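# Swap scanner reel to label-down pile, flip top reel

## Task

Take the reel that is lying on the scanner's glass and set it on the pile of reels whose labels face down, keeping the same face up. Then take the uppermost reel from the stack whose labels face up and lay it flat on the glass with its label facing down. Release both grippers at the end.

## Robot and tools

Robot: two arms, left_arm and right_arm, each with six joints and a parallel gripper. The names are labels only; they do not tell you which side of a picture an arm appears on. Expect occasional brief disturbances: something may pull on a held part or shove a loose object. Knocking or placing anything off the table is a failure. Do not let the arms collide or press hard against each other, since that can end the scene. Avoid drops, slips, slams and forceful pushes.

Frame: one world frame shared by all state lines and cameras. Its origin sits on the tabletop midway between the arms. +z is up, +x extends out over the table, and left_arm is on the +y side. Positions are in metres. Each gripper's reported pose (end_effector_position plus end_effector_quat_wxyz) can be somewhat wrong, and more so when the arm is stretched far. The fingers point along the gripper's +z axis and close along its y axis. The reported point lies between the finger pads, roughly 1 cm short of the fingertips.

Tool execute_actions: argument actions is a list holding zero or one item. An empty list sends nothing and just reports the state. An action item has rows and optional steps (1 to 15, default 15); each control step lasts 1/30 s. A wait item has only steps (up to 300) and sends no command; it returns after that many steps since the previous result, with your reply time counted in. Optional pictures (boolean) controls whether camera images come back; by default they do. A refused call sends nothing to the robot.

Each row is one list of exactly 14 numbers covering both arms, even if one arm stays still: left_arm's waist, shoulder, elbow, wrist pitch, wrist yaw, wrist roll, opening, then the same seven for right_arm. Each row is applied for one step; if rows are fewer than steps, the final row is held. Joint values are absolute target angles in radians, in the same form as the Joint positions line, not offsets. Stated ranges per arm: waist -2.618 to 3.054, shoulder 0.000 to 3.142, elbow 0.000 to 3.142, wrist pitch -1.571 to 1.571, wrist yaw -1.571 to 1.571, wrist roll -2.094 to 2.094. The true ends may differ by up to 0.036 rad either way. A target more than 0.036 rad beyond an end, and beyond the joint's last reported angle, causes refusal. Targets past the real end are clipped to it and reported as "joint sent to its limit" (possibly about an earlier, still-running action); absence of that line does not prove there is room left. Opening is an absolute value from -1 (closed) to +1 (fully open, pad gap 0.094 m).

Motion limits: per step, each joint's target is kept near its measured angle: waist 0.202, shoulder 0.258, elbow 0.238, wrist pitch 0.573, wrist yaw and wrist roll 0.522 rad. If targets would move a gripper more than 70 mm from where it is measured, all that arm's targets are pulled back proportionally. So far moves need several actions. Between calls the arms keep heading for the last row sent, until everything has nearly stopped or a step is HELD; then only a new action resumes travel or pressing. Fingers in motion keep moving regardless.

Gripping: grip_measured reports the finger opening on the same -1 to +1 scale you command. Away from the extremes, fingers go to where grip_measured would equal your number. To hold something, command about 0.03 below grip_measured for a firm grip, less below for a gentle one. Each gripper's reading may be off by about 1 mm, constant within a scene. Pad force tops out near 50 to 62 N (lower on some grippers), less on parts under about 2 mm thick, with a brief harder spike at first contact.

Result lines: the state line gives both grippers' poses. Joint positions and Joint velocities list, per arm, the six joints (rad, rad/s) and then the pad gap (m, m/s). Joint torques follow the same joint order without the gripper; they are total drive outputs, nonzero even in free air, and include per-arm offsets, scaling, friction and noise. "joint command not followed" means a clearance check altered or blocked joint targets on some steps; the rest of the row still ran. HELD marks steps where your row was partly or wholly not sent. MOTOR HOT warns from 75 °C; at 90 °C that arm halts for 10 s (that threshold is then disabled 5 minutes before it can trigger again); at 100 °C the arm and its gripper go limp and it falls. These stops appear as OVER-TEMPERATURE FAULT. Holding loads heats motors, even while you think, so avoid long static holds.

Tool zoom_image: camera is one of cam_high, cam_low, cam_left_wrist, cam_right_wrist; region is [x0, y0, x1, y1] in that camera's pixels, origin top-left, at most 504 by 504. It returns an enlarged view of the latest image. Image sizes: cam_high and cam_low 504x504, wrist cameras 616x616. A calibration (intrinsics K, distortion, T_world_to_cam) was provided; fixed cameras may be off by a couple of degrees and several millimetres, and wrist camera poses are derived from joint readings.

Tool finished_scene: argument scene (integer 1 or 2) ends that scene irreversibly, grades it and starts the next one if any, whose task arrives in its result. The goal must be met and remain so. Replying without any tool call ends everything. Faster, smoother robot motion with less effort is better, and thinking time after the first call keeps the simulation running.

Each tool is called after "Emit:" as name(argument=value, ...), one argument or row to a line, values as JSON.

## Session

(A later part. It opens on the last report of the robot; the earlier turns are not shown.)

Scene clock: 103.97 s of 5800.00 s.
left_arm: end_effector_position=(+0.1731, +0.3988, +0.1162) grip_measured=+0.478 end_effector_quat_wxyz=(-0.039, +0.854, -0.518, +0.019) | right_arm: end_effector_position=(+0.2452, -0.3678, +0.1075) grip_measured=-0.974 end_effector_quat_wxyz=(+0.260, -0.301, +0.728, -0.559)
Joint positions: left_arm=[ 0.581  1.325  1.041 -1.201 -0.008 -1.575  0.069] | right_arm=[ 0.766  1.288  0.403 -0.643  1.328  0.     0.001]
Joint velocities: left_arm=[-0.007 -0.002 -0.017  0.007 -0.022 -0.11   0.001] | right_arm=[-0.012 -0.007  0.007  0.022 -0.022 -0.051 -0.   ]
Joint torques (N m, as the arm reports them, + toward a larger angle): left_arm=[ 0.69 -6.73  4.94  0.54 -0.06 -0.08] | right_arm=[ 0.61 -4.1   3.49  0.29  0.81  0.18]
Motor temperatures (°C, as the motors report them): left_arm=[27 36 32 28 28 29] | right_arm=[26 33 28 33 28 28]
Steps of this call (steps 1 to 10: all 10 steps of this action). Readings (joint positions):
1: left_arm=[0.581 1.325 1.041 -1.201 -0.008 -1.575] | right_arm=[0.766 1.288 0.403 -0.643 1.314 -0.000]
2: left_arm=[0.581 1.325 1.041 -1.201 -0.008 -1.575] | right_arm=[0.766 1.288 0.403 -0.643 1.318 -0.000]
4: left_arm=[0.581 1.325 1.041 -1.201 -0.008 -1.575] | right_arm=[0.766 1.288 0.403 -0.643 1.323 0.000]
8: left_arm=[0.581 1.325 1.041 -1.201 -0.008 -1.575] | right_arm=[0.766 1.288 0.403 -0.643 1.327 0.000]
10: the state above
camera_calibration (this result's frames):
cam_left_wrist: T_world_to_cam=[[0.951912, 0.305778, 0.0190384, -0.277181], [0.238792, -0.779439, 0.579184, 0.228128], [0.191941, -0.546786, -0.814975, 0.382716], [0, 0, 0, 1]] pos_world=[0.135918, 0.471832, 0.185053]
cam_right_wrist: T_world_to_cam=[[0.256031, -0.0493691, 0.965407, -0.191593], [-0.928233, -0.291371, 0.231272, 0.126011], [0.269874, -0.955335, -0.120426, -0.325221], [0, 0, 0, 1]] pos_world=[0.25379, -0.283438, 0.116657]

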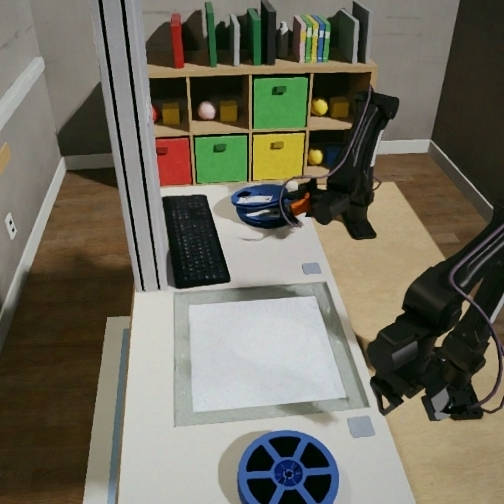

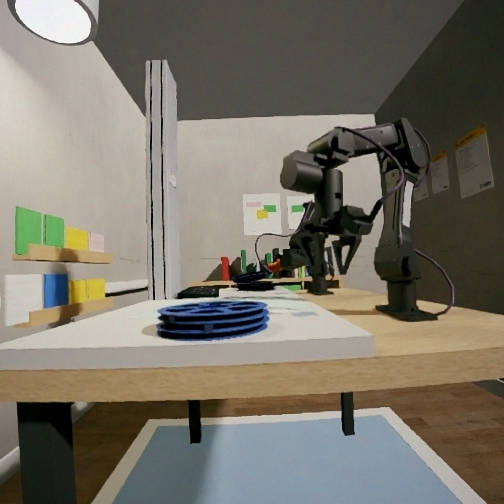

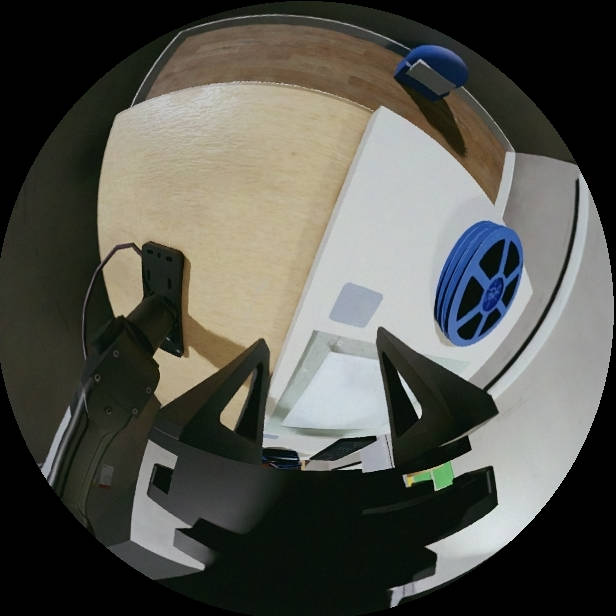

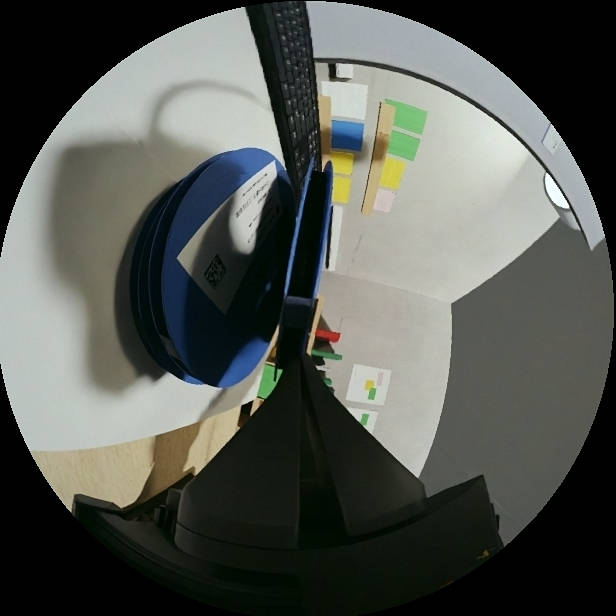

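Emit:
execute_actions(
  actions=[],
)

Scene clock: 107.97 s of 5800.00 s.
left_arm: end_effector_position=(+0.1731, +0.3988, +0.1162) grip_measured=+0.478 end_effector_quat_wxyz=(-0.039, +0.854, -0.518, +0.019) | right_arm: end_effector_position=(+0.2453, -0.3678, +0.1076) grip_measured=-0.974 end_effector_quat_wxyz=(+0.260, -0.301, +0.728, -0.559)
Joint positions: left_arm=[ 0.581  1.325  1.041 -1.201 -0.008 -1.575  0.069] | right_arm=[ 0.766  1.288  0.403 -0.643  1.328  0.     0.001]
Joint velocities: left_arm=[-0.007 -0.002 -0.012  0.007 -0.066 -0.022  0.001] | right_arm=[-0.012 -0.012  0.002  0.037  0.007 -0.022 -0.   ]
Joint torques (N m, as the arm reports them, + toward a larger angle): left_arm=[ 0.71 -6.73  4.81  0.53 -0.05 -0.04] | right_arm=[ 0.69 -4.01  3.56  0.29  0.83  0.19]
Motor temperatures (°C, as the motors report them): left_arm=[27 36 32 28 28 29] | right_arm=[26 33 28 33 28 28]
Steps of this call (steps 1 to 15: the robot went on to your last target; steps 16 to 90: nothing new was sent; then 1.00 s passed at rest). Readings (joint positions):
1: left_arm=[0.581 1.325 1.041 -1.201 -0.008 -1.575] | right_arm=[0.766 1.288 0.403 -0.643 1.328 0.000]
2: left_arm=[0.581 1.325 1.041 -1.201 -0.008 -1.575] | right_arm=[0.766 1.288 0.403 -0.643 1.328 0.000]
4: left_arm=[0.581 1.325 1.041 -1.201 -0.008 -1.575] | right_arm=[0.766 1.288 0.403 -0.643 1.328 0.000]
8: left_arm=[0.581 1.325 1.041 -1.201 -0.008 -1.575] | right_arm=[0.766 1.288 0.403 -0.643 1.328 0.000]
90: the state above
All arms were judged still, so your last target was given up. Only a new action makes them travel on or press farther. Fingers that are still opening or closing keep moving.
camera_calibration (this result's frames):
cam_left_wrist: T_world_to_cam=[[0.951912, 0.305778, 0.0190384, -0.277181], [0.238792, -0.779439, 0.579184, 0.228128], [0.191941, -0.546786, -0.814975, 0.382716], [0, 0, 0, 1]] pos_world=[0.135918, 0.471832, 0.185053]
cam_right_wrist: T_world_to_cam=[[0.255762, -0.0491215, 0.965491, -0.191512], [-0.928302, -0.291296, 0.23109, 0.126065], [0.269892, -0.955371, -0.120102, -0.325281], [0, 0, 0, 1]] pos_world=[0.253799, -0.283449, 0.116704]

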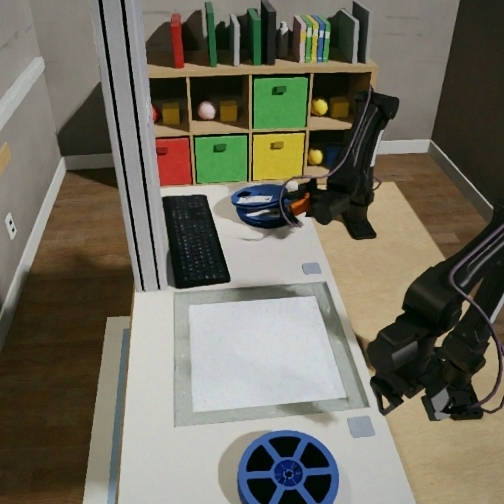

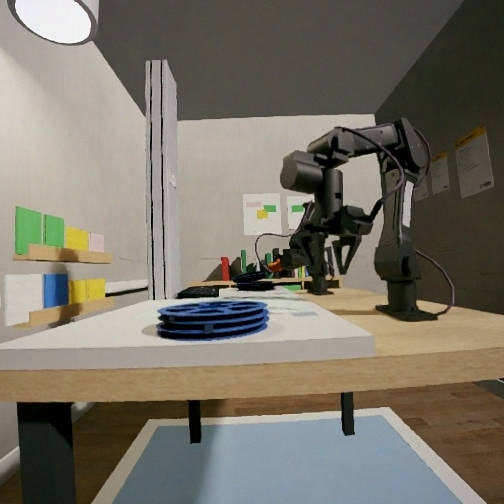

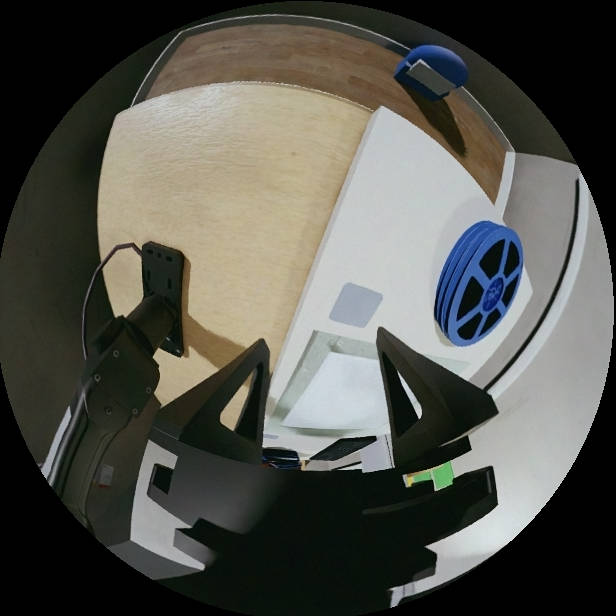

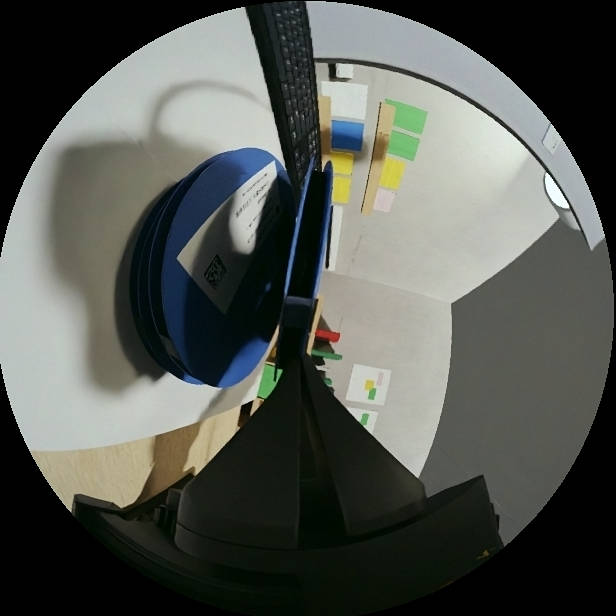

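Emit:
execute_actions(
  actions=[
    {"rows":[
[0.59,1.3,1.03,-1.2,-0.012,-1.578,0.48,0.775,1.272,0.42,-0.645,1.365,0.013,-1],
[0.59,1.3,1.03,-1.2,-0.012,-1.578,0.48,0.775,1.275,0.45,-0.665,1.36,0.013,-1],
[0.59,1.3,1.03,-1.2,-0.012,-1.578,0.48,0.775,1.278,0.485,-0.69,1.352,0.013,-1],
[0.59,1.3,1.03,-1.2,-0.012,-1.578,0.48,0.775,1.282,0.522,-0.72,1.344,0.013,-1],
[0.59,1.3,1.03,-1.2,-0.012,-1.578,0.48,0.775,1.286,0.56,-0.75,1.336,0.013,-1],
[0.59,1.3,1.03,-1.2,-0.012,-1.578,0.48,0.775,1.29,0.60,-0.78,1.328,0.013,-1],
[0.59,1.3,1.03,-1.2,-0.012,-1.578,0.48,0.775,1.295,0.64,-0.81,1.32,0.013,-1],
[0.59,1.3,1.03,-1.2,-0.012,-1.578,0.48,0.775,1.30,0.68,-0.84,1.31,0.013,-1],
[0.59,1.3,1.03,-1.2,-0.012,-1.578,0.48,0.775,1.305,0.72,-0.87,1.30,0.013,-1],
[0.59,1.3,1.03,-1.2,-0.012,-1.578,0.48,0.775,1.31,0.76,-0.90,1.29,0.013,-1],
[0.59,1.3,1.03,-1.2,-0.012,-1.578,0.48,0.775,1.315,0.80,-0.93,1.28,0.013,-1],
[0.59,1.3,1.03,-1.2,-0.012,-1.578,0.48,0.775,1.32,0.84,-0.96,1.27,0.013,-1],
[0.59,1.3,1.03,-1.2,-0.012,-1.578,0.48,0.775,1.325,0.88,-0.99,1.255,0.013,-1],
[0.59,1.3,1.03,-1.2,-0.012,-1.578,0.48,0.775,1.33,0.92,-1.02,1.235,0.013,-1],
[0.59,1.3,1.03,-1.2,-0.012,-1.578,0.48,0.775,1.34,0.96,-1.045,1.21,0.013,-1]
],"steps":15},
  ],
  pictures=false,
)

Emit:
execute_actions(
  actions=[
    {"rows":[
[0.59,1.3,1.03,-1.2,-0.012,-1.578,0.48,0.778,1.355,1.005,-1.06,1.17,0.013,-1],
[0.59,1.3,1.03,-1.2,-0.012,-1.578,0.48,0.782,1.37,1.05,-1.075,1.12,0.013,-1],
[0.59,1.3,1.03,-1.2,-0.012,-1.578,0.48,0.786,1.385,1.10,-1.09,1.065,0.013,-1],
[0.59,1.3,1.03,-1.2,-0.012,-1.578,0.48,0.79,1.40,1.15,-1.105,1.01,0.013,-1],
[0.59,1.3,1.03,-1.2,-0.012,-1.578,0.48,0.795,1.415,1.20,-1.12,0.955,0.013,-1],
[0.59,1.3,1.03,-1.2,-0.012,-1.578,0.48,0.80,1.43,1.25,-1.135,0.90,0.013,-1],
[0.59,1.3,1.03,-1.2,-0.012,-1.578,0.48,0.805,1.445,1.30,-1.15,0.845,0.013,-1],
[0.59,1.3,1.03,-1.2,-0.012,-1.578,0.48,0.81,1.46,1.35,-1.165,0.79,0.013,-1],
[0.59,1.3,1.03,-1.2,-0.012,-1.578,0.48,0.815,1.475,1.40,-1.18,0.735,0.013,-1],
[0.59,1.3,1.03,-1.2,-0.012,-1.578,0.48,0.82,1.49,1.45,-1.19,0.68,0.013,-1],
[0.59,1.3,1.03,-1.2,-0.012,-1.578,0.48,0.825,1.505,1.50,-1.20,0.625,0.013,-1],
[0.59,1.3,1.03,-1.2,-0.012,-1.578,0.48,0.83,1.52,1.55,-1.21,0.57,0.013,-1],
[0.59,1.3,1.03,-1.2,-0.012,-1.578,0.48,0.835,1.535,1.60,-1.22,0.515,0.013,-1],
[0.59,1.3,1.03,-1.2,-0.012,-1.578,0.48,0.84,1.55,1.645,-1.23,0.46,0.013,-1],
[0.59,1.3,1.03,-1.2,-0.012,-1.578,0.48,0.845,1.56,1.68,-1.24,0.40,0.013,-1]
],"steps":15},
  ],
  pictures=false,
)

Emit:
execute_actions(
  actions=[
    {"rows":[
[0.59,1.3,1.03,-1.2,-0.012,-1.578,0.48,0.85,1.56,1.70,-1.24,0.35,0.08,-1],
[0.59,1.3,1.03,-1.2,-0.012,-1.578,0.48,0.855,1.56,1.715,-1.24,0.30,0.17,-1],
[0.59,1.3,1.03,-1.2,-0.012,-1.578,0.48,0.86,1.56,1.725,-1.24,0.25,0.27,-1],
[0.59,1.3,1.03,-1.2,-0.012,-1.578,0.48,0.865,1.56,1.73,-1.24,0.20,0.38,-1],
[0.59,1.3,1.03,-1.2,-0.012,-1.578,0.48,0.87,1.56,1.73,-1.24,0.15,0.49,-1],
[0.59,1.3,1.03,-1.2,-0.012,-1.578,0.48,0.875,1.56,1.73,-1.24,0.10,0.60,-1],
[0.59,1.3,1.03,-1.2,-0.012,-1.578,0.48,0.88,1.56,1.73,-1.24,0.06,0.71,-1],
[0.59,1.3,1.03,-1.2,-0.012,-1.578,0.48,0.885,1.56,1.73,-1.24,0.03,0.82,-1],
[0.59,1.3,1.03,-1.2,-0.012,-1.578,0.48,0.89,1.56,1.73,-1.24,0.01,0.93,-1],
[0.59,1.3,1.03,-1.2,-0.012,-1.578,0.48,0.895,1.56,1.73,-1.24,0,1.04,-1],
[0.59,1.3,1.03,-1.2,-0.012,-1.578,0.48,0.90,1.56,1.73,-1.24,0,1.15,-1],
[0.59,1.3,1.03,-1.2,-0.012,-1.578,0.48,0.905,1.56,1.73,-1.24,0,1.26,-1],
[0.59,1.3,1.03,-1.2,-0.012,-1.578,0.48,0.91,1.56,1.73,-1.24,0,1.37,-1],
[0.59,1.3,1.03,-1.2,-0.012,-1.578,0.48,0.91,1.56,1.73,-1.24,0,1.48,-1],
[0.59,1.3,1.03,-1.2,-0.012,-1.578,0.48,0.91,1.56,1.73,-1.24,0,1.57,-1]
],"steps":15},
  ],
  pictures=true,
)

Scene clock: 117.83 s of 5800.00 s.
left_arm: end_effector_position=(+0.1731, +0.3988, +0.1162) grip_measured=+0.478 end_effector_quat_wxyz=(-0.039, +0.854, -0.518, +0.019) | right_arm: end_effector_position=(+0.2914, -0.3107, +0.1911) grip_measured=-0.974 end_effector_quat_wxyz=(+0.297, -0.275, +0.769, -0.495)
Joint positions: left_arm=[ 0.581  1.325  1.041 -1.201 -0.008 -1.575  0.069] | right_arm=[ 0.766  1.325  0.865 -0.926  1.224  0.001  0.001]
Joint velocities: left_arm=[-0.012  0.002 -0.022 -0.037  0.022 -0.022 -0.   ] | right_arm=[ 0.002  0.193  1.116 -0.784 -0.447 -0.022 -0.   ]
Joint torques (N m, as the arm reports them, + toward a larger angle): left_arm=[ 0.53 -6.9   5.21  0.52 -0.03 -0.02] | right_arm=[ 0.73 -3.33  6.62  0.34  0.85  0.19]
Motor temperatures (°C, as the motors report them): left_arm=[27 35 32 28 28 29] | right_arm=[26 33 28 32 29 28]
Steps of this call (steps 1 to 90: nothing new was sent; then 6.37 s passed at rest; steps 91 to 105: all 15 steps of this action). Readings (joint positions):
91: left_arm=[0.581 1.325 1.041 -1.201 -0.008 -1.575] | right_arm=[0.766 1.288 0.403 -0.643 1.328 0.000]
92: left_arm=[0.581 1.325 1.041 -1.201 -0.008 -1.575] | right_arm=[0.766 1.288 0.405 -0.646 1.328 0.000]
94: left_arm=[0.581 1.325 1.041 -1.201 -0.008 -1.575] | right_arm=[0.766 1.288 0.430 -0.675 1.320 0.000]
98: left_arm=[0.581 1.325 1.041 -1.201 -0.008 -1.575] | right_arm=[0.766 1.291 0.572 -0.757 1.286 0.000]
105: the state above

Scene clock: 118.33 s of 5800.00 s.
left_arm: end_effector_position=(+0.1731, +0.3988, +0.1162) grip_measured=+0.478 end_effector_quat_wxyz=(-0.039, +0.854, -0.518, +0.019) | right_arm: end_effector_position=(+0.3104, -0.1610, +0.2510) grip_measured=-0.974 end_effector_quat_wxyz=(+0.298, -0.343, +0.873, -0.177)
Joint positions: left_arm=[ 0.581  1.325  1.041 -1.201 -0.008 -1.575  0.069] | right_arm=[ 0.827  1.545  1.578 -1.195  0.596  0.001  0.001]
Joint velocities: left_arm=[-0.017  0.002 -0.007 -0.007 -0.022 -0.022  0.   ] | right_arm=[ 0.154  0.383  1.277 -0.286 -1.502 -0.007 -0.   ]
Joint torques (N m, as the arm reports them, + toward a larger angle): left_arm=[ 0.71 -6.81  5.08  0.57 -0.04 -0.06] | right_arm=[ 0.79 -6.78  6.62  0.64  0.46  0.16]
Motor temperatures (°C, as the motors report them): left_arm=[27 35 32 28 28 29] | right_arm=[26 33 28 32 29 28]
Steps of this call (steps 1 to 15: all 15 steps of this action). Readings (joint positions):
1: left_arm=[0.581 1.325 1.041 -1.201 -0.008 -1.575] | right_arm=[0.766 1.333 0.905 -0.953 1.207 0.001]
2: left_arm=[0.581 1.325 1.041 -1.201 -0.008 -1.575] | right_arm=[0.767 1.344 0.947 -0.978 1.184 0.001]
4: left_arm=[0.581 1.325 1.041 -1.201 -0.008 -1.575] | right_arm=[0.771 1.372 1.037 -1.025 1.121 0.001]
8: left_arm=[0.581 1.325 1.041 -1.201 -0.008 -1.575] | right_arm=[0.791 1.438 1.233 -1.098 0.948 0.001]
15: the state above

Scene clock: 118.83 s of 5800.00 s.
left_arm: end_effector_position=(+0.1731, +0.3988, +0.1162) grip_measured=+0.478 end_effector_quat_wxyz=(-0.039, +0.854, -0.518, +0.019) | right_arm: end_effector_position=(+0.2288, -0.0688, +0.2521) grip_measured=-0.974 end_effector_quat_wxyz=(+0.128, +0.089, +0.970, +0.187)
Joint positions: left_arm=[ 0.581  1.325  1.041 -1.201 -0.008 -1.575  0.069] | right_arm=[ 0.903  1.564  1.7   -1.251  0.033  1.13   0.001]
Joint velocities: left_arm=[ 0.002 -0.022 -0.017 -0.037 -0.007  0.022 -0.   ] | right_arm=[ 0.051  0.002 -0.002 -0.037 -0.3    2.747  0.001]
Joint torques (N m, as the arm reports them, + toward a larger angle): left_arm=[ 0.63 -6.84  4.95  0.54 -0.08  0.  ] | right_arm=[ 0.3  -6.57  6.94  0.93  0.13  0.03]
Motor temperatures (°C, as the motors report them): left_arm=[27 35 32 28 28 29] | right_arm=[26 33 28 33 29 28]
Steps of this call (steps 1 to 15: all 15 steps of this action). Readings (joint positions):
1: left_arm=[0.581 1.325 1.041 -1.201 -0.008 -1.575] | right_arm=[0.832 1.555 1.617 -1.201 0.545 0.012]
2: left_arm=[0.581 1.325 1.041 -1.201 -0.008 -1.575] | right_arm=[0.838 1.560 1.646 -1.204 0.494 0.038]
4: left_arm=[0.581 1.325 1.041 -1.201 -0.008 -1.575] | right_arm=[0.850 1.562 1.683 -1.211 0.394 0.133]
8: left_arm=[0.581 1.325 1.041 -1.201 -0.008 -1.575] | right_arm=[0.869 1.562 1.700 -1.227 0.203 0.442]
15: the state above
camera_calibration (this result's frames):
cam_left_wrist: T_world_to_cam=[[0.951912, 0.305778, 0.0190384, -0.277181], [0.238792, -0.779439, 0.579184, 0.228128], [0.191941, -0.546786, -0.814975, 0.382716], [0, 0, 0, 1]] pos_world=[0.135918, 0.471832, 0.185053]
cam_right_wrist: T_world_to_cam=[[0.0442243, -0.944686, -0.32498, -0.0000857858], [-0.962914, -0.126974, 0.238065, 0.181947], [-0.26616, 0.302399, -0.915267, 0.391808], [0, 0, 0, 1]] pos_world=[0.279487, -0.0954611, 0.315266]

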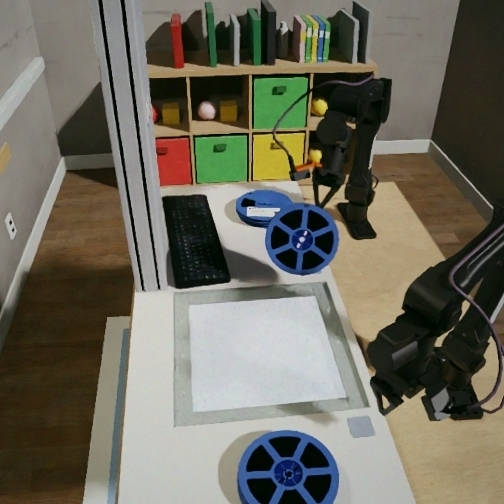

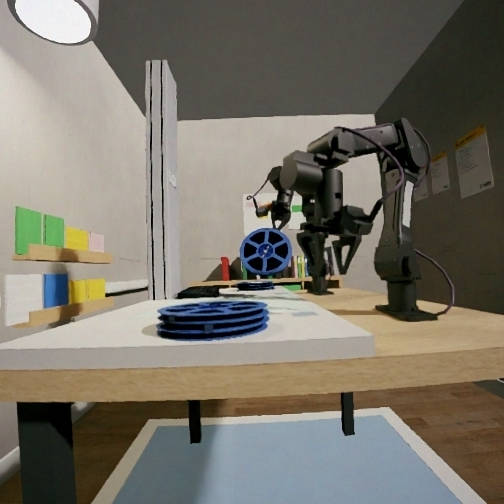

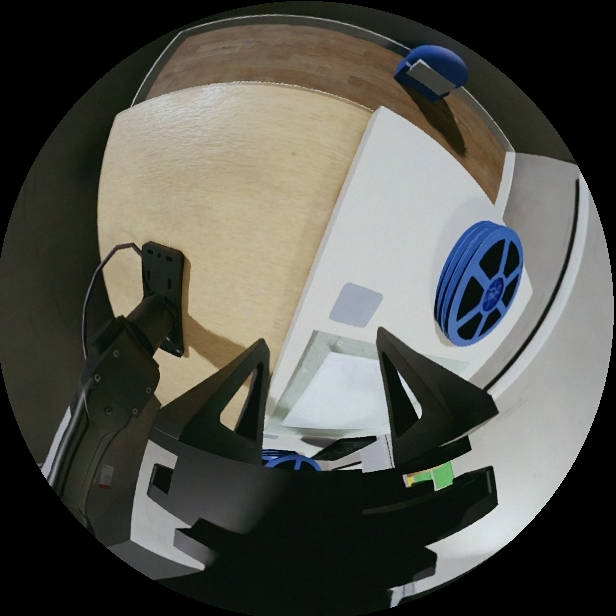

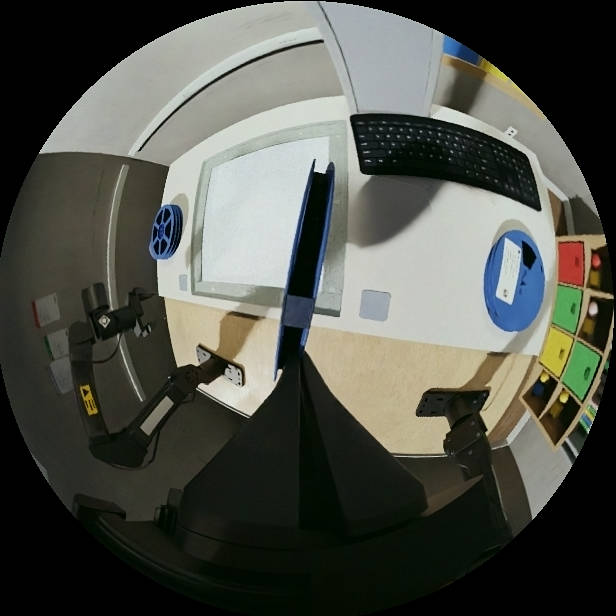

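Emit:
execute_actions(
  actions=[
    {"rows":[
[0.59,1.3,1.03,-1.2,-0.012,-1.578,0.48,0.91,1.56,1.73,-1.21,0,1.575,-1],
[0.59,1.3,1.03,-1.2,-0.012,-1.578,0.48,0.91,1.562,1.725,-1.17,0,1.575,-1],
[0.59,1.3,1.03,-1.2,-0.012,-1.578,0.48,0.91,1.567,1.715,-1.125,0,1.575,-1],
[0.59,1.3,1.03,-1.2,-0.012,-1.578,0.48,0.91,1.575,1.70,-1.08,0,1.575,-1],
[0.59,1.3,1.03,-1.2,-0.012,-1.578,0.48,0.91,1.585,1.687,-1.035,0,1.575,-1],
[0.59,1.3,1.03,-1.2,-0.012,-1.578,0.48,0.91,1.596,1.674,-0.99,0,1.575,-1],
[0.59,1.3,1.03,-1.2,-0.012,-1.578,0.48,0.91,1.607,1.661,-0.945,0,1.575,-1],
[0.59,1.3,1.03,-1.2,-0.012,-1.578,0.48,0.91,1.618,1.648,-0.90,0,1.575,-1],
[0.59,1.3,1.03,-1.2,-0.012,-1.578,0.48,0.91,1.629,1.634,-0.855,0,1.575,-1],
[0.59,1.3,1.03,-1.2,-0.012,-1.578,0.48,0.91,1.64,1.62,-0.81,0,1.575,-1],
[0.59,1.3,1.03,-1.2,-0.012,-1.578,0.48,0.91,1.651,1.606,-0.765,0,1.575,-1],
[0.59,1.3,1.03,-1.2,-0.012,-1.578,0.48,0.91,1.662,1.592,-0.72,0,1.575,-1],
[0.59,1.3,1.03,-1.2,-0.012,-1.578,0.48,0.91,1.673,1.578,-0.675,0,1.575,-1],
[0.59,1.3,1.03,-1.2,-0.012,-1.578,0.48,0.91,1.684,1.564,-0.63,0,1.575,-1],
[0.59,1.3,1.03,-1.2,-0.012,-1.578,0.48,0.91,1.695,1.55,-0.585,0,1.575,-1]
],"steps":15},
  ],
  pictures=false,
)

Emit:
execute_actions(
  actions=[
    {"rows":[
[0.59,1.3,1.03,-1.2,-0.012,-1.578,0.48,0.91,1.706,1.536,-0.54,0,1.575,-1],
[0.59,1.3,1.03,-1.2,-0.012,-1.578,0.48,0.91,1.717,1.522,-0.495,0,1.575,-1],
[0.59,1.3,1.03,-1.2,-0.012,-1.578,0.48,0.91,1.729,1.508,-0.45,0,1.575,-1],
[0.59,1.3,1.03,-1.2,-0.012,-1.578,0.48,0.91,1.74,1.494,-0.405,0,1.575,-1],
[0.59,1.3,1.03,-1.2,-0.012,-1.578,0.48,0.91,1.752,1.48,-0.36,0,1.575,-1],
[0.59,1.3,1.03,-1.2,-0.012,-1.578,0.48,0.91,1.763,1.466,-0.315,0,1.575,-1],
[0.59,1.3,1.03,-1.2,-0.012,-1.578,0.48,0.91,1.775,1.452,-0.27,0,1.575,-1],
[0.59,1.3,1.03,-1.2,-0.012,-1.578,0.48,0.91,1.786,1.438,-0.225,0,1.575,-1],
[0.59,1.3,1.03,-1.2,-0.012,-1.578,0.48,0.91,1.798,1.424,-0.18,0,1.575,-1],
[0.59,1.3,1.03,-1.2,-0.012,-1.578,0.48,0.91,1.809,1.41,-0.135,0,1.575,-1],
[0.59,1.3,1.03,-1.2,-0.012,-1.578,0.48,0.91,1.82,1.396,-0.09,0,1.575,-1],
[0.59,1.3,1.03,-1.2,-0.012,-1.578,0.48,0.91,1.832,1.382,-0.045,0,1.575,-1],
[0.59,1.3,1.03,-1.2,-0.012,-1.578,0.48,0.91,1.843,1.368,0.0,0,1.575,-1],
[0.59,1.3,1.03,-1.2,-0.012,-1.578,0.48,0.91,1.854,1.354,0.045,0,1.575,-1],
[0.59,1.3,1.03,-1.2,-0.012,-1.578,0.48,0.91,1.865,1.34,0.09,0,1.575,-1]
],"steps":15},
  ],
  pictures=false,
)

Emit:
execute_actions(
  actions=[
    {"rows":[
[0.59,1.3,1.03,-1.2,-0.012,-1.578,0.48,0.91,1.87,1.326,0.135,0,1.575,-1],
[0.59,1.3,1.03,-1.2,-0.012,-1.578,0.48,0.91,1.875,1.312,0.18,0,1.575,-1],
[0.59,1.3,1.03,-1.2,-0.012,-1.578,0.48,0.91,1.88,1.298,0.225,0,1.575,-1],
[0.59,1.3,1.03,-1.2,-0.012,-1.578,0.48,0.91,1.885,1.283,0.27,0,1.575,-1],
[0.59,1.3,1.03,-1.2,-0.012,-1.578,0.48,0.91,1.89,1.268,0.315,0,1.575,-1],
[0.59,1.3,1.03,-1.2,-0.012,-1.578,0.48,0.91,1.895,1.252,0.36,0,1.575,-1],
[0.59,1.3,1.03,-1.2,-0.012,-1.578,0.48,0.91,1.90,1.236,0.405,0,1.575,-1],
[0.59,1.3,1.03,-1.2,-0.012,-1.578,0.48,0.91,1.905,1.22,0.45,0,1.575,-1],
[0.59,1.3,1.03,-1.2,-0.012,-1.578,0.48,0.91,1.91,1.204,0.495,0,1.575,-1],
[0.59,1.3,1.03,-1.2,-0.012,-1.578,0.48,0.91,1.915,1.188,0.54,0,1.575,-1],
[0.59,1.3,1.03,-1.2,-0.012,-1.578,0.48,0.91,1.92,1.171,0.585,0,1.575,-1],
[0.59,1.3,1.03,-1.2,-0.012,-1.578,0.48,0.91,1.925,1.154,0.63,0,1.575,-1],
[0.59,1.3,1.03,-1.2,-0.012,-1.578,0.48,0.91,1.93,1.137,0.675,0,1.575,-1],
[0.59,1.3,1.03,-1.2,-0.012,-1.578,0.48,0.91,1.935,1.12,0.72,0,1.575,-1],
[0.59,1.3,1.03,-1.2,-0.012,-1.578,0.48,0.91,1.94,1.10,0.765,0,1.575,-1]
],"steps":15},
  ],
  pictures=true,
)

Scene clock: 126.60 s of 5800.00 s.
left_arm: end_effector_position=(+0.1731, +0.3988, +0.1162) grip_measured=+0.478 end_effector_quat_wxyz=(-0.039, +0.854, -0.518, +0.019) | right_arm: end_effector_position=(+0.2751, +0.0087, +0.2161) grip_measured=-0.974 end_effector_quat_wxyz=(+0.097, +0.286, +0.902, +0.309)
Joint positions: left_arm=[ 0.581  1.325  1.041 -1.201 -0.008 -1.575  0.069] | right_arm=[ 0.905  1.684  1.57  -0.798 -0.002  1.572  0.001]
Joint velocities: left_arm=[ 0.002  0.022  0.002  0.022  0.022 -0.051  0.   ] | right_arm=[ 0.002  0.418 -0.481  1.209 -0.066 -0.022 -0.001]
Joint torques (N m, as the arm reports them, + toward a larger angle): left_arm=[ 0.68 -6.76  4.96  0.56 -0.07 -0.07] | right_arm=[ 0.39 -9.45  6.14  1.35  0.02  0.1 ]
Motor temperatures (°C, as the motors report them): left_arm=[27 34 32 28 28 29] | right_arm=[26 33 29 33 28 28]
Steps of this call (steps 1 to 45: the robot went on to your last target; steps 46 to 110: nothing new was sent; then 3.60 s passed at rest; steps 111 to 125: all 15 steps of this action). Readings (joint positions):
111: left_arm=[0.581 1.325 1.041 -1.201 -0.008 -1.575] | right_arm=[0.905 1.564 1.700 -1.253 -0.002 1.567]
112: left_arm=[0.581 1.325 1.041 -1.201 -0.008 -1.575] | right_arm=[0.905 1.564 1.700 -1.248 -0.002 1.568]
114: left_arm=[0.581 1.325 1.041 -1.201 -0.008 -1.575] | right_arm=[0.905 1.566 1.700 -1.220 -0.002 1.569]
118: left_arm=[0.581 1.325 1.041 -1.201 -0.008 -1.575] | right_arm=[0.905 1.587 1.677 -1.089 -0.002 1.571]
125: the state above

Scene clock: 127.10 s of 5800.00 s.
left_arm: end_effector_position=(+0.1731, +0.3988, +0.1162) grip_measured=+0.478 end_effector_quat_wxyz=(-0.039, +0.854, -0.518, +0.019) | right_arm: end_effector_position=(+0.3245, +0.0786, +0.1594) grip_measured=-0.974 end_effector_quat_wxyz=(+0.134, +0.271, +0.852, +0.428)
Joint positions: left_arm=[ 0.581  1.325  1.041 -1.201 -0.008 -1.575  0.069] | right_arm=[ 0.905  1.856  1.359 -0.143 -0.002  1.573  0.001]
Joint velocities: left_arm=[-0.007 -0.012 -0.012  0.037  0.022 -0.007 -0.001] | right_arm=[ 0.002  0.33  -0.403  1.341  0.095 -0.022 -0.   ]
Joint torques (N m, as the arm reports them, + toward a larger angle): left_arm=[ 0.65 -6.86  5.06  0.47 -0.05 -0.01] | right_arm=[  0.5  -11.01   6.08   1.65   0.02   0.03]
Motor temperatures (°C, as the motors report them): left_arm=[27 34 32 28 28 29] | right_arm=[26 33 29 34 28 28]
Steps of this call (steps 1 to 15: all 15 steps of this action). Readings (joint positions):
1: left_arm=[0.581 1.325 1.041 -1.201 -0.008 -1.575] | right_arm=[0.905 1.699 1.554 -0.757 -0.002 1.572]
2: left_arm=[0.581 1.325 1.041 -1.201 -0.008 -1.575] | right_arm=[0.905 1.712 1.538 -0.715 -0.002 1.572]
4: left_arm=[0.581 1.325 1.041 -1.201 -0.008 -1.575] | right_arm=[0.905 1.736 1.508 -0.631 -0.002 1.572]
8: left_arm=[0.581 1.325 1.041 -1.201 -0.008 -1.575] | right_arm=[0.905 1.780 1.454 -0.457 -0.002 1.573]
15: the state above

Scene clock: 127.60 s of 5800.00 s.
left_arm: end_effector_position=(+0.1731, +0.3988, +0.1162) grip_measured=+0.478 end_effector_quat_wxyz=(-0.039, +0.854, -0.518, +0.019) | right_arm: end_effector_position=(+0.3404, +0.1011, +0.1561) grip_measured=-0.974 end_effector_quat_wxyz=(+0.179, +0.244, +0.765, +0.569)
Joint positions: left_arm=[ 0.581  1.325  1.041 -1.201 -0.008 -1.575  0.069] | right_arm=[ 0.905  1.941  1.127  0.521 -0.002  1.575  0.001]
Joint velocities: left_arm=[-0.012  0.002  0.007 -0.022 -0.125 -0.037 -0.   ] | right_arm=[-0.002  0.11  -0.496  1.297  0.037 -0.022 -0.001]
Joint torques (N m, as the arm reports them, + toward a larger angle): left_arm=[ 0.87 -6.71  4.88  0.55 -0.06 -0.05] | right_arm=[  0.45 -11.11   5.61   1.87   0.03   0.03]
Motor temperatures (°C, as the motors report them): left_arm=[27 34 32 28 28 29] | right_arm=[26 34 29 34 28 28]
Steps of this call (steps 1 to 15: all 15 steps of this action). Readings (joint positions):
1: left_arm=[0.581 1.325 1.041 -1.201 -0.008 -1.575] | right_arm=[0.905 1.868 1.345 -0.099 -0.002 1.573]
2: left_arm=[0.581 1.325 1.041 -1.201 -0.008 -1.575] | right_arm=[0.905 1.877 1.330 -0.055 -0.002 1.574]
4: left_arm=[0.581 1.325 1.041 -1.201 -0.008 -1.575] | right_arm=[0.905 1.893 1.298 0.030 -0.002 1.574]
8: left_arm=[0.581 1.325 1.041 -1.201 -0.008 -1.575] | right_arm=[0.905 1.913 1.237 0.202 -0.002 1.574]
15: the state above
camera_calibration (this result's frames):
cam_left_wrist: T_world_to_cam=[[0.951912, 0.305778, 0.0190384, -0.277181], [0.238792, -0.779439, 0.579184, 0.228128], [0.191941, -0.546786, -0.814975, 0.382716], [0, 0, 0, 1]] pos_world=[0.135918, 0.471832, 0.185053]
cam_right_wrist: T_world_to_cam=[[-0.0287611, -0.346804, -0.937497, 0.184318], [-0.999229, 0.0350653, 0.0176833, 0.364241], [0.026741, 0.937282, -0.347545, 0.0297247], [0, 0, 0, 1]] pos_world=[0.368466, 0.0232895, 0.176687]

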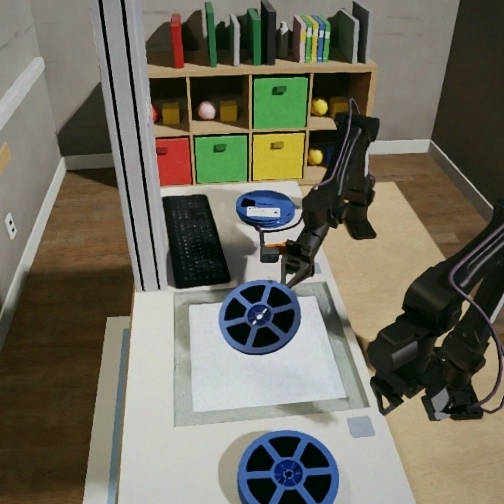

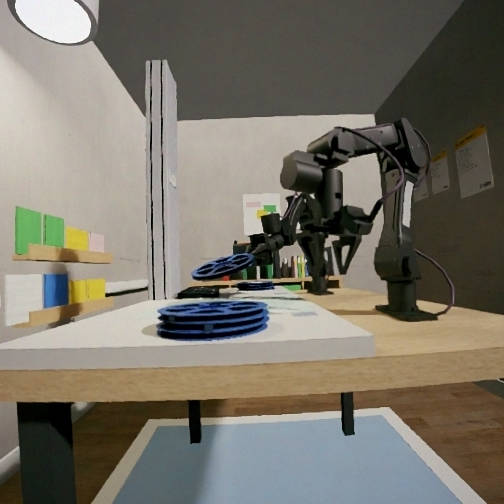

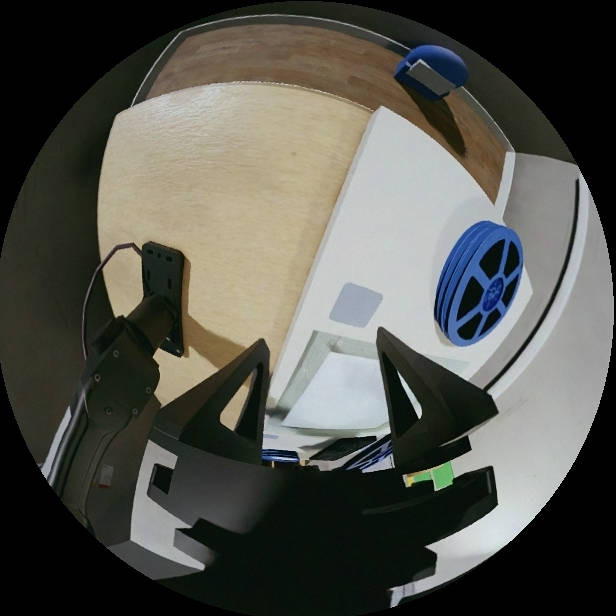

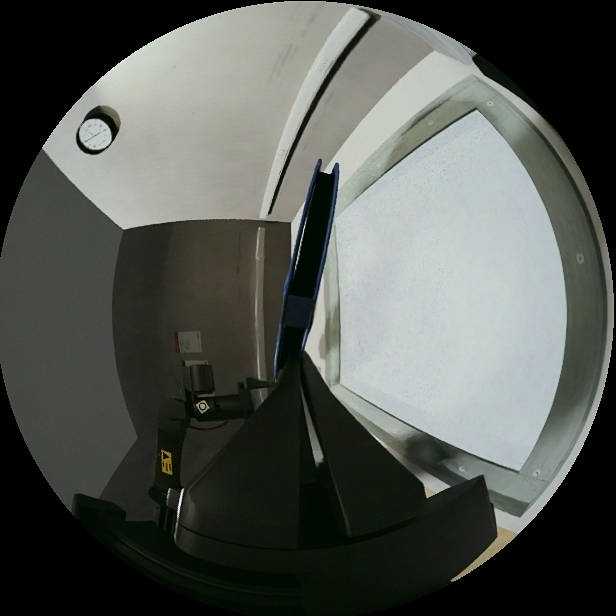

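Emit:
execute_actions(
  actions=[
    {"rows":[
[0.59,1.3,1.03,-1.2,-0.012,-1.578,0.48,0.91,1.943,1.092,0.79,0,1.575,-1],
[0.59,1.3,1.03,-1.2,-0.012,-1.578,0.48,0.91,1.947,1.08,0.815,0,1.575,-1],
[0.59,1.3,1.03,-1.2,-0.012,-1.578,0.48,0.91,1.952,1.065,0.84,0,1.575,-1],
[0.59,1.3,1.03,-1.2,-0.012,-1.578,0.48,0.91,1.957,1.048,0.865,0,1.575,-1],
[0.59,1.3,1.03,-1.2,-0.012,-1.578,0.48,0.91,1.962,1.03,0.89,0,1.575,-1],
[0.59,1.3,1.03,-1.2,-0.012,-1.578,0.48,0.91,1.967,1.012,0.915,0,1.575,-1],
[0.59,1.3,1.03,-1.2,-0.012,-1.578,0.48,0.91,1.972,0.994,0.94,0,1.575,-1],
[0.59,1.3,1.03,-1.2,-0.012,-1.578,0.48,0.91,1.977,0.976,0.96,0,1.575,-1],
[0.59,1.3,1.03,-1.2,-0.012,-1.578,0.48,0.91,1.982,0.958,0.98,0,1.575,-1],
[0.59,1.3,1.03,-1.2,-0.012,-1.578,0.48,0.91,1.987,0.94,1.0,0,1.575,-1],
[0.59,1.3,1.03,-1.2,-0.012,-1.578,0.48,0.91,1.992,0.924,1.015,0,1.575,-1],
[0.59,1.3,1.03,-1.2,-0.012,-1.578,0.48,0.91,1.997,0.909,1.025,0,1.575,-1],
[0.59,1.3,1.03,-1.2,-0.012,-1.578,0.48,0.91,2.001,0.895,1.035,0,1.575,-1],
[0.59,1.3,1.03,-1.2,-0.012,-1.578,0.48,0.91,2.005,0.883,1.04,0,1.575,-1],
[0.59,1.3,1.03,-1.2,-0.012,-1.578,0.48,0.91,2.008,0.873,1.04,0,1.575,-1]
],"steps":15},
  ],
  pictures=false,
)

Emit:
execute_actions(
  actions=[
    {"rows":[
[0.59,1.3,1.03,-1.2,-0.012,-1.578,0.48,0.91,2.01,0.866,1.04,0,1.575,-1],
[0.59,1.3,1.03,-1.2,-0.012,-1.578,0.48,0.91,2.012,0.86,1.04,0,1.575,-1],
[0.59,1.3,1.03,-1.2,-0.012,-1.578,0.48,0.91,2.014,0.855,1.04,0,1.575,-1],
[0.59,1.3,1.03,-1.2,-0.012,-1.578,0.48,0.91,2.015,0.85,1.04,0,1.575,-1],
[0.59,1.3,1.03,-1.2,-0.012,-1.578,0.48,0.91,2.016,0.847,1.04,0,1.575,-1],
[0.59,1.3,1.03,-1.2,-0.012,-1.578,0.48,0.91,2.016,0.845,1.04,0,1.575,-1]
],"steps":12},
  ],
  pictures=true,
)

Emit:
zoom_image(
  camera="cam_low",
  region=[160, 230, 320, 310],
)

Scene clock: 131.47 s of 5800.00 s.
left_arm: end_effector_position=(+0.1731, +0.3988, +0.1162) grip_measured=+0.478 end_effector_quat_wxyz=(-0.039, +0.854, -0.518, +0.019) | right_arm: end_effector_position=(+0.3198, +0.0813, +0.1162) grip_measured=-0.974 end_effector_quat_wxyz=(+0.188, +0.233, +0.734, +0.610)
Joint positions: left_arm=[ 0.581  1.325  1.041 -1.201 -0.008 -1.575  0.069] | right_arm=[0.917 2.012 0.889 0.937 0.004 1.579 0.001]
Joint velocities: left_arm=[-0.012  0.017 -0.012 -0.022 -0.051 -0.037  0.   ] | right_arm=[ 0.002  0.164 -0.398  0.139  0.022 -0.066 -0.001]
Joint torques (N m, as the arm reports them, + toward a larger angle): left_arm=[ 0.62 -6.55  5.12  0.52 -0.08 -0.07] | right_arm=[ -0.51 -11.04   5.01   2.14  -0.03  -0.01]
Motor temperatures (°C, as the motors report them): left_arm=[27 34 32 28 28 29] | right_arm=[27 35 29 36 28 28]
Steps of this call (steps 1 to 45: the robot went on to your last target; steps 46 to 101: nothing new was sent; steps 102 to 116: all 15 steps of this action). Readings (joint positions):
102: left_arm=[0.581 1.325 1.041 -1.201 -0.008 -1.575] | right_arm=[0.917 1.971 1.094 0.706 0.005 1.579]
103: left_arm=[0.581 1.325 1.041 -1.201 -0.008 -1.575] | right_arm=[0.917 1.971 1.091 0.714 0.004 1.579]
105: left_arm=[0.581 1.325 1.041 -1.201 -0.008 -1.575] | right_arm=[0.917 1.971 1.074 0.746 0.004 1.579]
109: left_arm=[0.581 1.325 1.041 -1.201 -0.008 -1.575] | right_arm=[0.917 1.973 1.008 0.827 0.004 1.579]
116: the state above

Scene clock: 131.87 s of 5800.00 s.
left_arm: end_effector_position=(+0.1731, +0.3988, +0.1162) grip_measured=+0.478 end_effector_quat_wxyz=(-0.039, +0.854, -0.518, +0.019) | right_arm: end_effector_position=(+0.3136, +0.0725, +0.0962) grip_measured=-0.974 end_effector_quat_wxyz=(+0.184, +0.236, +0.743, +0.598)
Joint positions: left_arm=[ 0.581  1.325  1.041 -1.201 -0.008 -1.575  0.069] | right_arm=[0.917 2.03  0.84  0.971 0.004 1.58  0.001]
Joint velocities: left_arm=[ 0.002 -0.017  0.007  0.051  0.007 -0.022 -0.   ] | right_arm=[-0.007 -0.007 -0.002  0.022  0.037 -0.007 -0.   ]
Joint torques (N m, as the arm reports them, + toward a larger angle): left_arm=[ 0.84 -6.76  4.99  0.52 -0.07 -0.01] | right_arm=[ -0.46 -10.98   4.39   2.02  -0.05  -0.01]
Motor temperatures (°C, as the motors report them): left_arm=[27 34 32 28 28 29] | right_arm=[27 35 29 36 28 28]
Steps of this call (steps 1 to 12: all 12 steps of this action). Readings (joint positions):
1: left_arm=[0.581 1.325 1.041 -1.201 -0.008 -1.575] | right_arm=[0.917 2.017 0.877 0.942 0.004 1.579]
2: left_arm=[0.581 1.325 1.041 -1.201 -0.008 -1.575] | right_arm=[0.917 2.022 0.866 0.945 0.004 1.579]
4: left_arm=[0.581 1.325 1.041 -1.201 -0.008 -1.575] | right_arm=[0.917 2.028 0.851 0.950 0.004 1.580]
8: left_arm=[0.581 1.325 1.041 -1.201 -0.008 -1.575] | right_arm=[0.917 2.030 0.840 0.957 0.004 1.580]
12: the state above
camera_calibration (this result's frames):
cam_left_wrist: T_world_to_cam=[[0.951912, 0.305778, 0.0190384, -0.277181], [0.238792, -0.779439, 0.579184, 0.228128], [0.191941, -0.546786, -0.814975, 0.382716], [0, 0, 0, 1]] pos_world=[0.135918, 0.471832, 0.185053]
cam_right_wrist: T_world_to_cam=[[0.010369, -0.286977, -0.957881, 0.10284], [-0.99936, 0.0298195, -0.0197518, 0.343508], [0.0342319, 0.957473, -0.286484, 0.0267794], [0, 0, 0, 1]] pos_world=[0.341305, -0.00637105, 0.112966]

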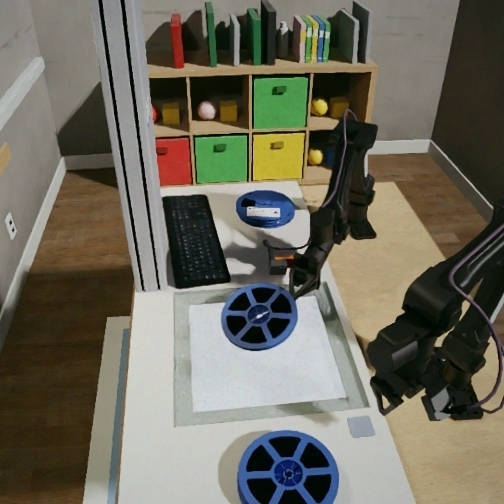

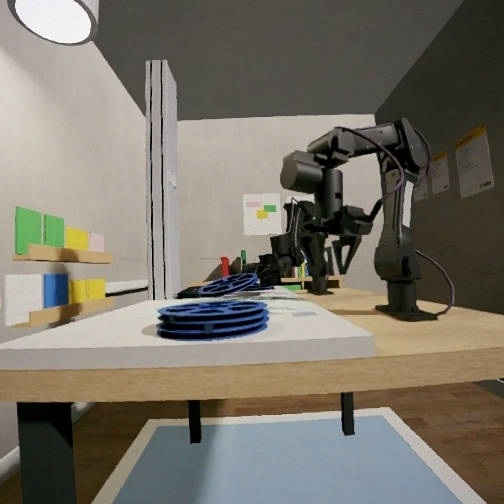

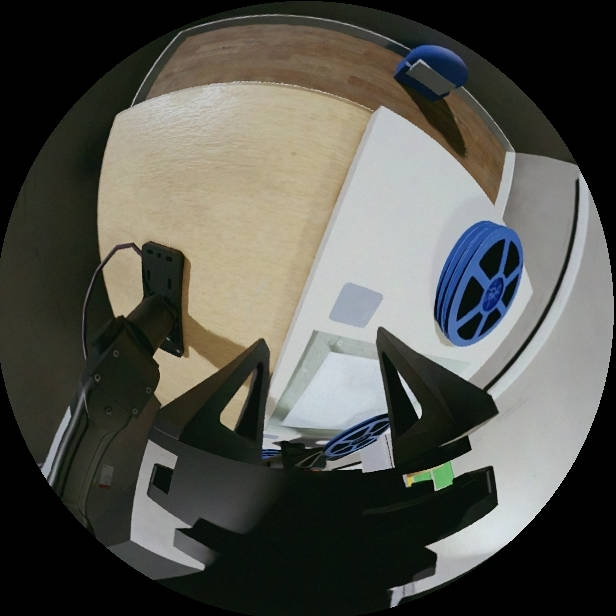

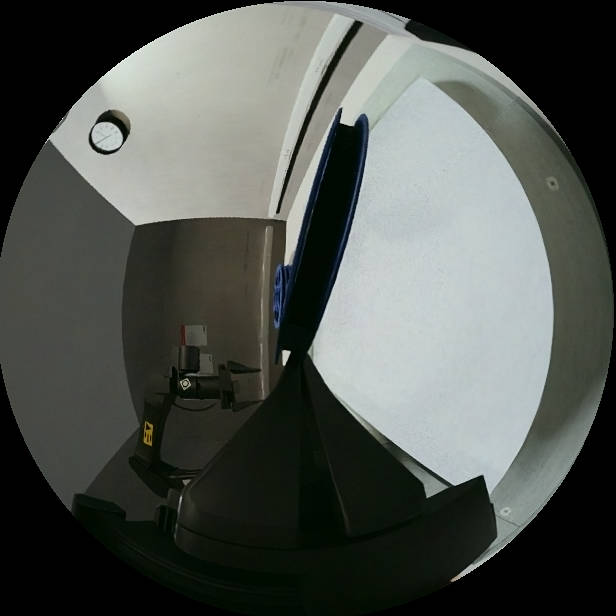

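Region (160, 230, 320, 310) of cam_low's 504x504 image, scaled by 3.150, with more detail than that image has.

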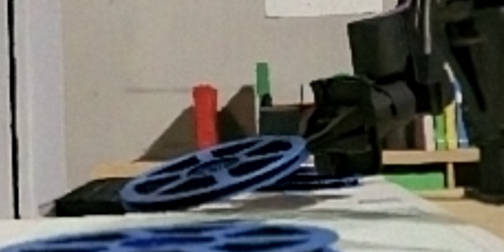

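Emit:
execute_actions(
  actions=[
    {"rows":[
[0.59,1.3,1.03,-1.2,-0.012,-1.578,0.48,0.92,2.016,0.87,1.04,0,1.575,-1],
[0.59,1.3,1.03,-1.2,-0.012,-1.578,0.48,0.926,2.02,0.885,1.04,0,1.575,-1],
[0.59,1.3,1.03,-1.2,-0.012,-1.578,0.48,0.932,2.025,0.897,1.04,0,1.575,-1],
[0.59,1.3,1.03,-1.2,-0.012,-1.578,0.48,0.938,2.03,0.908,1.037,0,1.575,-1],
[0.59,1.3,1.03,-1.2,-0.012,-1.578,0.48,0.944,2.035,0.919,1.034,0,1.575,-1],
[0.59,1.3,1.03,-1.2,-0.012,-1.578,0.48,0.95,2.04,0.93,1.03,0,1.575,-1],
[0.59,1.3,1.03,-1.2,-0.012,-1.578,0.48,0.957,2.046,0.941,1.026,0,1.575,-1],
[0.59,1.3,1.03,-1.2,-0.012,-1.578,0.48,0.964,2.052,0.952,1.022,0,1.575,-1],
[0.59,1.3,1.03,-1.2,-0.012,-1.578,0.48,0.971,2.058,0.963,1.018,0,1.575,-1],
[0.59,1.3,1.03,-1.2,-0.012,-1.578,0.48,0.978,2.064,0.974,1.014,0,1.575,-1],
[0.59,1.3,1.03,-1.2,-0.012,-1.578,0.48,0.985,2.07,0.985,1.01,0,1.575,-1],
[0.59,1.3,1.03,-1.2,-0.012,-1.578,0.48,0.991,2.076,0.995,1.005,0,1.575,-1],
[0.59,1.3,1.03,-1.2,-0.012,-1.578,0.48,0.997,2.082,1.003,1.0,0,1.575,-1],
[0.59,1.3,1.03,-1.2,-0.012,-1.578,0.48,1.002,2.087,1.008,0.995,0,1.575,-1],
[0.59,1.3,1.03,-1.2,-0.012,-1.578,0.48,1.005,2.09,1.01,0.99,0,1.575,-1]
],"steps":15},
  ],
  pictures=false,
)

Emit:
execute_actions(
  actions=[
    {"rows":[
[0.59,1.3,1.03,-1.2,-0.012,-1.578,0.48,1.005,2.09,1.01,0.98,0,1.575,-1],
[0.59,1.3,1.03,-1.2,-0.012,-1.578,0.48,1.005,2.09,1.01,0.97,0,1.575,-1],
[0.59,1.3,1.03,-1.2,-0.012,-1.578,0.48,1.005,2.09,1.01,0.96,0,1.575,-1],
[0.59,1.3,1.03,-1.2,-0.012,-1.578,0.48,1.005,2.09,1.01,0.95,0,1.575,-1]
],"steps":10},
  ],
  pictures=true,
)

Emit:
zoom_image(
  camera="cam_low",
  region=[160, 230, 320, 310],
)

Scene clock: 136.77 s of 5800.00 s.
left_arm: end_effector_position=(+0.1731, +0.3988, +0.1162) grip_measured=+0.478 end_effector_quat_wxyz=(-0.039, +0.854, -0.518, +0.019) | right_arm: end_effector_position=(+0.2955, +0.1204, +0.1168) grip_measured=-0.974 end_effector_quat_wxyz=(+0.168, +0.202, +0.730, +0.631)
Joint positions: left_arm=[ 0.581  1.325  1.041 -1.201 -0.008 -1.575  0.069] | right_arm=[0.992 2.089 0.969 0.971 0.002 1.58  0.001]
Joint velocities: left_arm=[ 0.017  0.002 -0.002 -0.022 -0.022  0.037 -0.001] | right_arm=[ 0.183  0.105  0.154 -0.154 -0.081  0.022 -0.   ]
Joint torques (N m, as the arm reports them, + toward a larger angle): left_arm=[ 0.69 -6.83  4.96  0.49 -0.1  -0.07] | right_arm=[  0.09 -11.08   6.41   1.76   0.02   0.01]
Motor temperatures (°C, as the motors report them): left_arm=[27 34 32 28 28 29] | right_arm=[27 36 29 38 28 28]
Steps of this call (steps 1 to 15: the robot went on to your last target; steps 16 to 90: nothing new was sent; then 1.40 s passed at rest; steps 91 to 105: all 15 steps of this action). Readings (joint positions):
91: left_arm=[0.581 1.325 1.041 -1.201 -0.008 -1.575] | right_arm=[0.917 2.030 0.840 0.978 0.004 1.580]
92: left_arm=[0.581 1.325 1.041 -1.201 -0.008 -1.575] | right_arm=[0.917 2.030 0.840 0.978 0.004 1.580]
94: left_arm=[0.581 1.325 1.041 -1.201 -0.008 -1.575] | right_arm=[0.919 2.033 0.848 0.978 0.004 1.580]
98: left_arm=[0.581 1.325 1.041 -1.201 -0.008 -1.575] | right_arm=[0.938 2.052 0.894 0.978 0.004 1.580]
105: the state above

Scene clock: 137.10 s of 5800.00 s.
left_arm: end_effector_position=(+0.1731, +0.3988, +0.1162) grip_measured=+0.478 end_effector_quat_wxyz=(-0.039, +0.854, -0.518, +0.019) | right_arm: end_effector_position=(+0.2885, +0.1231, +0.0987) grip_measured=-0.974 end_effector_quat_wxyz=(+0.157, +0.201, +0.751, +0.609)
Joint positions: left_arm=[ 0.581  1.325  1.041 -1.201 -0.008 -1.575  0.069] | right_arm=[ 1.004  2.101  0.975  0.915 -0.002  1.58   0.001]
Joint velocities: left_arm=[ 0.002 -0.002 -0.022 -0.051 -0.007 -0.007  0.001] | right_arm=[-0.007 -0.007 -0.032 -0.125  0.066  0.022  0.001]
Joint torques (N m, as the arm reports them, + toward a larger angle): left_arm=[ 0.58 -6.76  4.95  0.53 -0.07 -0.03] | right_arm=[  0.07 -11.6    6.73   1.89   0.01  -0.02]
Motor temperatures (°C, as the motors report them): left_arm=[27 34 32 28 28 29] | right_arm=[27 36 29 38 28 28]
Steps of this call (steps 1 to 10: all 10 steps of this action). Readings (joint positions):
1: left_arm=[0.581 1.325 1.041 -1.201 -0.008 -1.575] | right_arm=[0.998 2.092 0.973 0.968 0.001 1.580]
2: left_arm=[0.581 1.325 1.041 -1.201 -0.008 -1.575] | right_arm=[1.001 2.094 0.975 0.963 -0.000 1.580]
4: left_arm=[0.581 1.325 1.041 -1.201 -0.008 -1.575] | right_arm=[1.004 2.097 0.975 0.947 -0.002 1.580]
8: left_arm=[0.581 1.325 1.041 -1.201 -0.008 -1.575] | right_arm=[1.004 2.101 0.975 0.922 -0.002 1.580]
10: the state above
camera_calibration (this result's frames):
cam_left_wrist: T_world_to_cam=[[0.951912, 0.305778, 0.0190384, -0.277181], [0.238792, -0.779439, 0.579184, 0.228128], [0.191941, -0.546786, -0.814975, 0.382716], [0, 0, 0, 1]] pos_world=[0.135918, 0.471832, 0.185053]
cam_right_wrist: T_world_to_cam=[[0.0392415, -0.27816, -0.959733, 0.110789], [-0.997785, -0.062537, -0.0226723, 0.328178], [-0.0537123, 0.958497, -0.279998, 0.00456333], [0, 0, 0, 1]] pos_world=[0.323348, 0.0469663, 0.115046]

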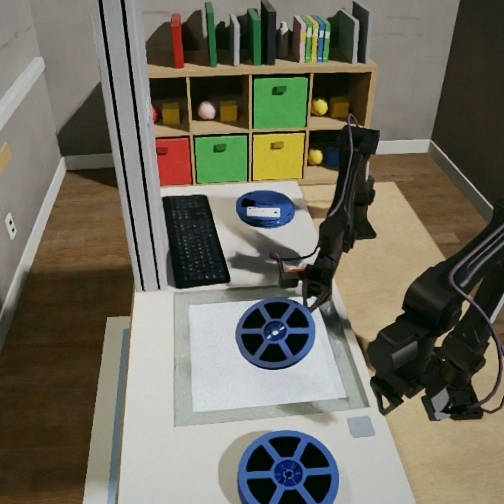

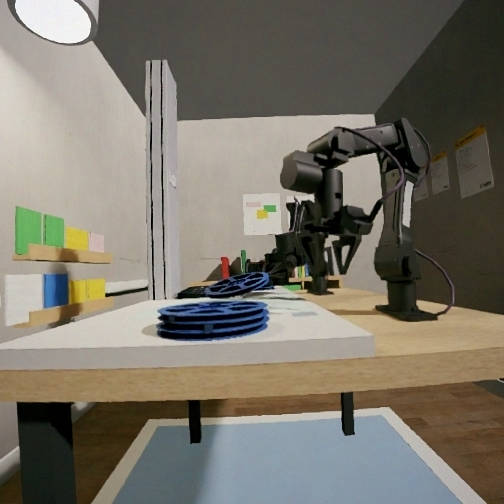

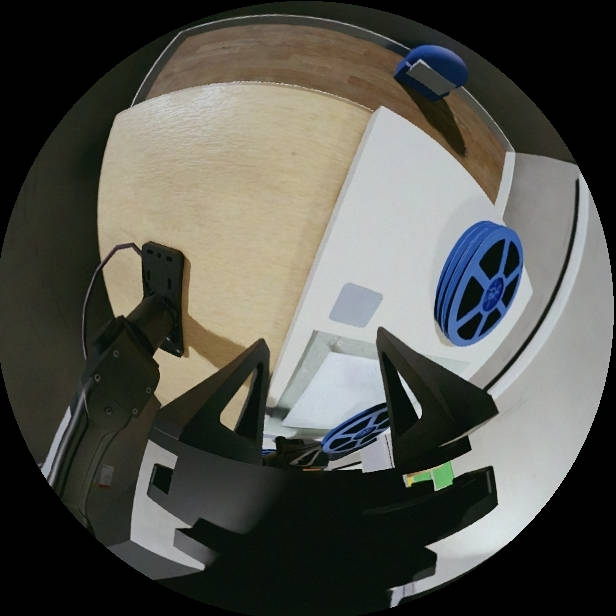

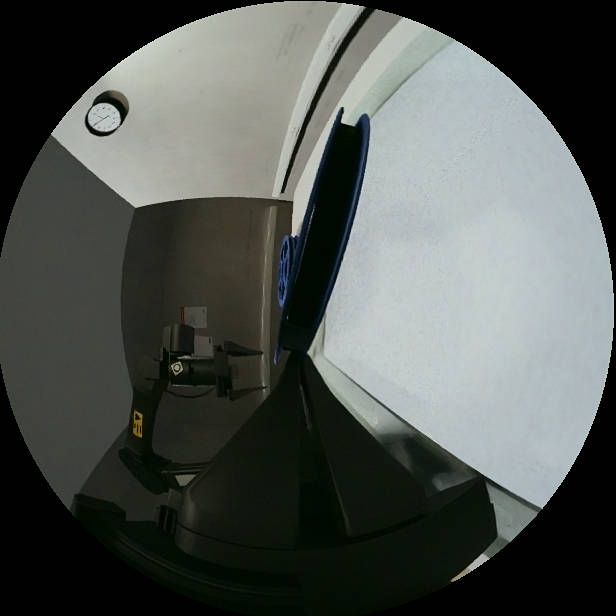

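Region (160, 230, 320, 310) of cam_low's 504x504 image, scaled by 3.150, with more detail than that image has.

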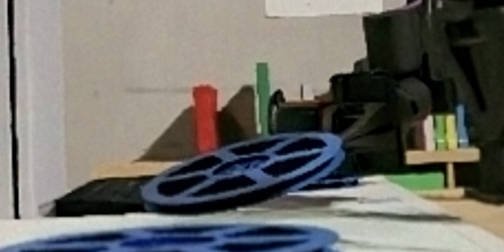

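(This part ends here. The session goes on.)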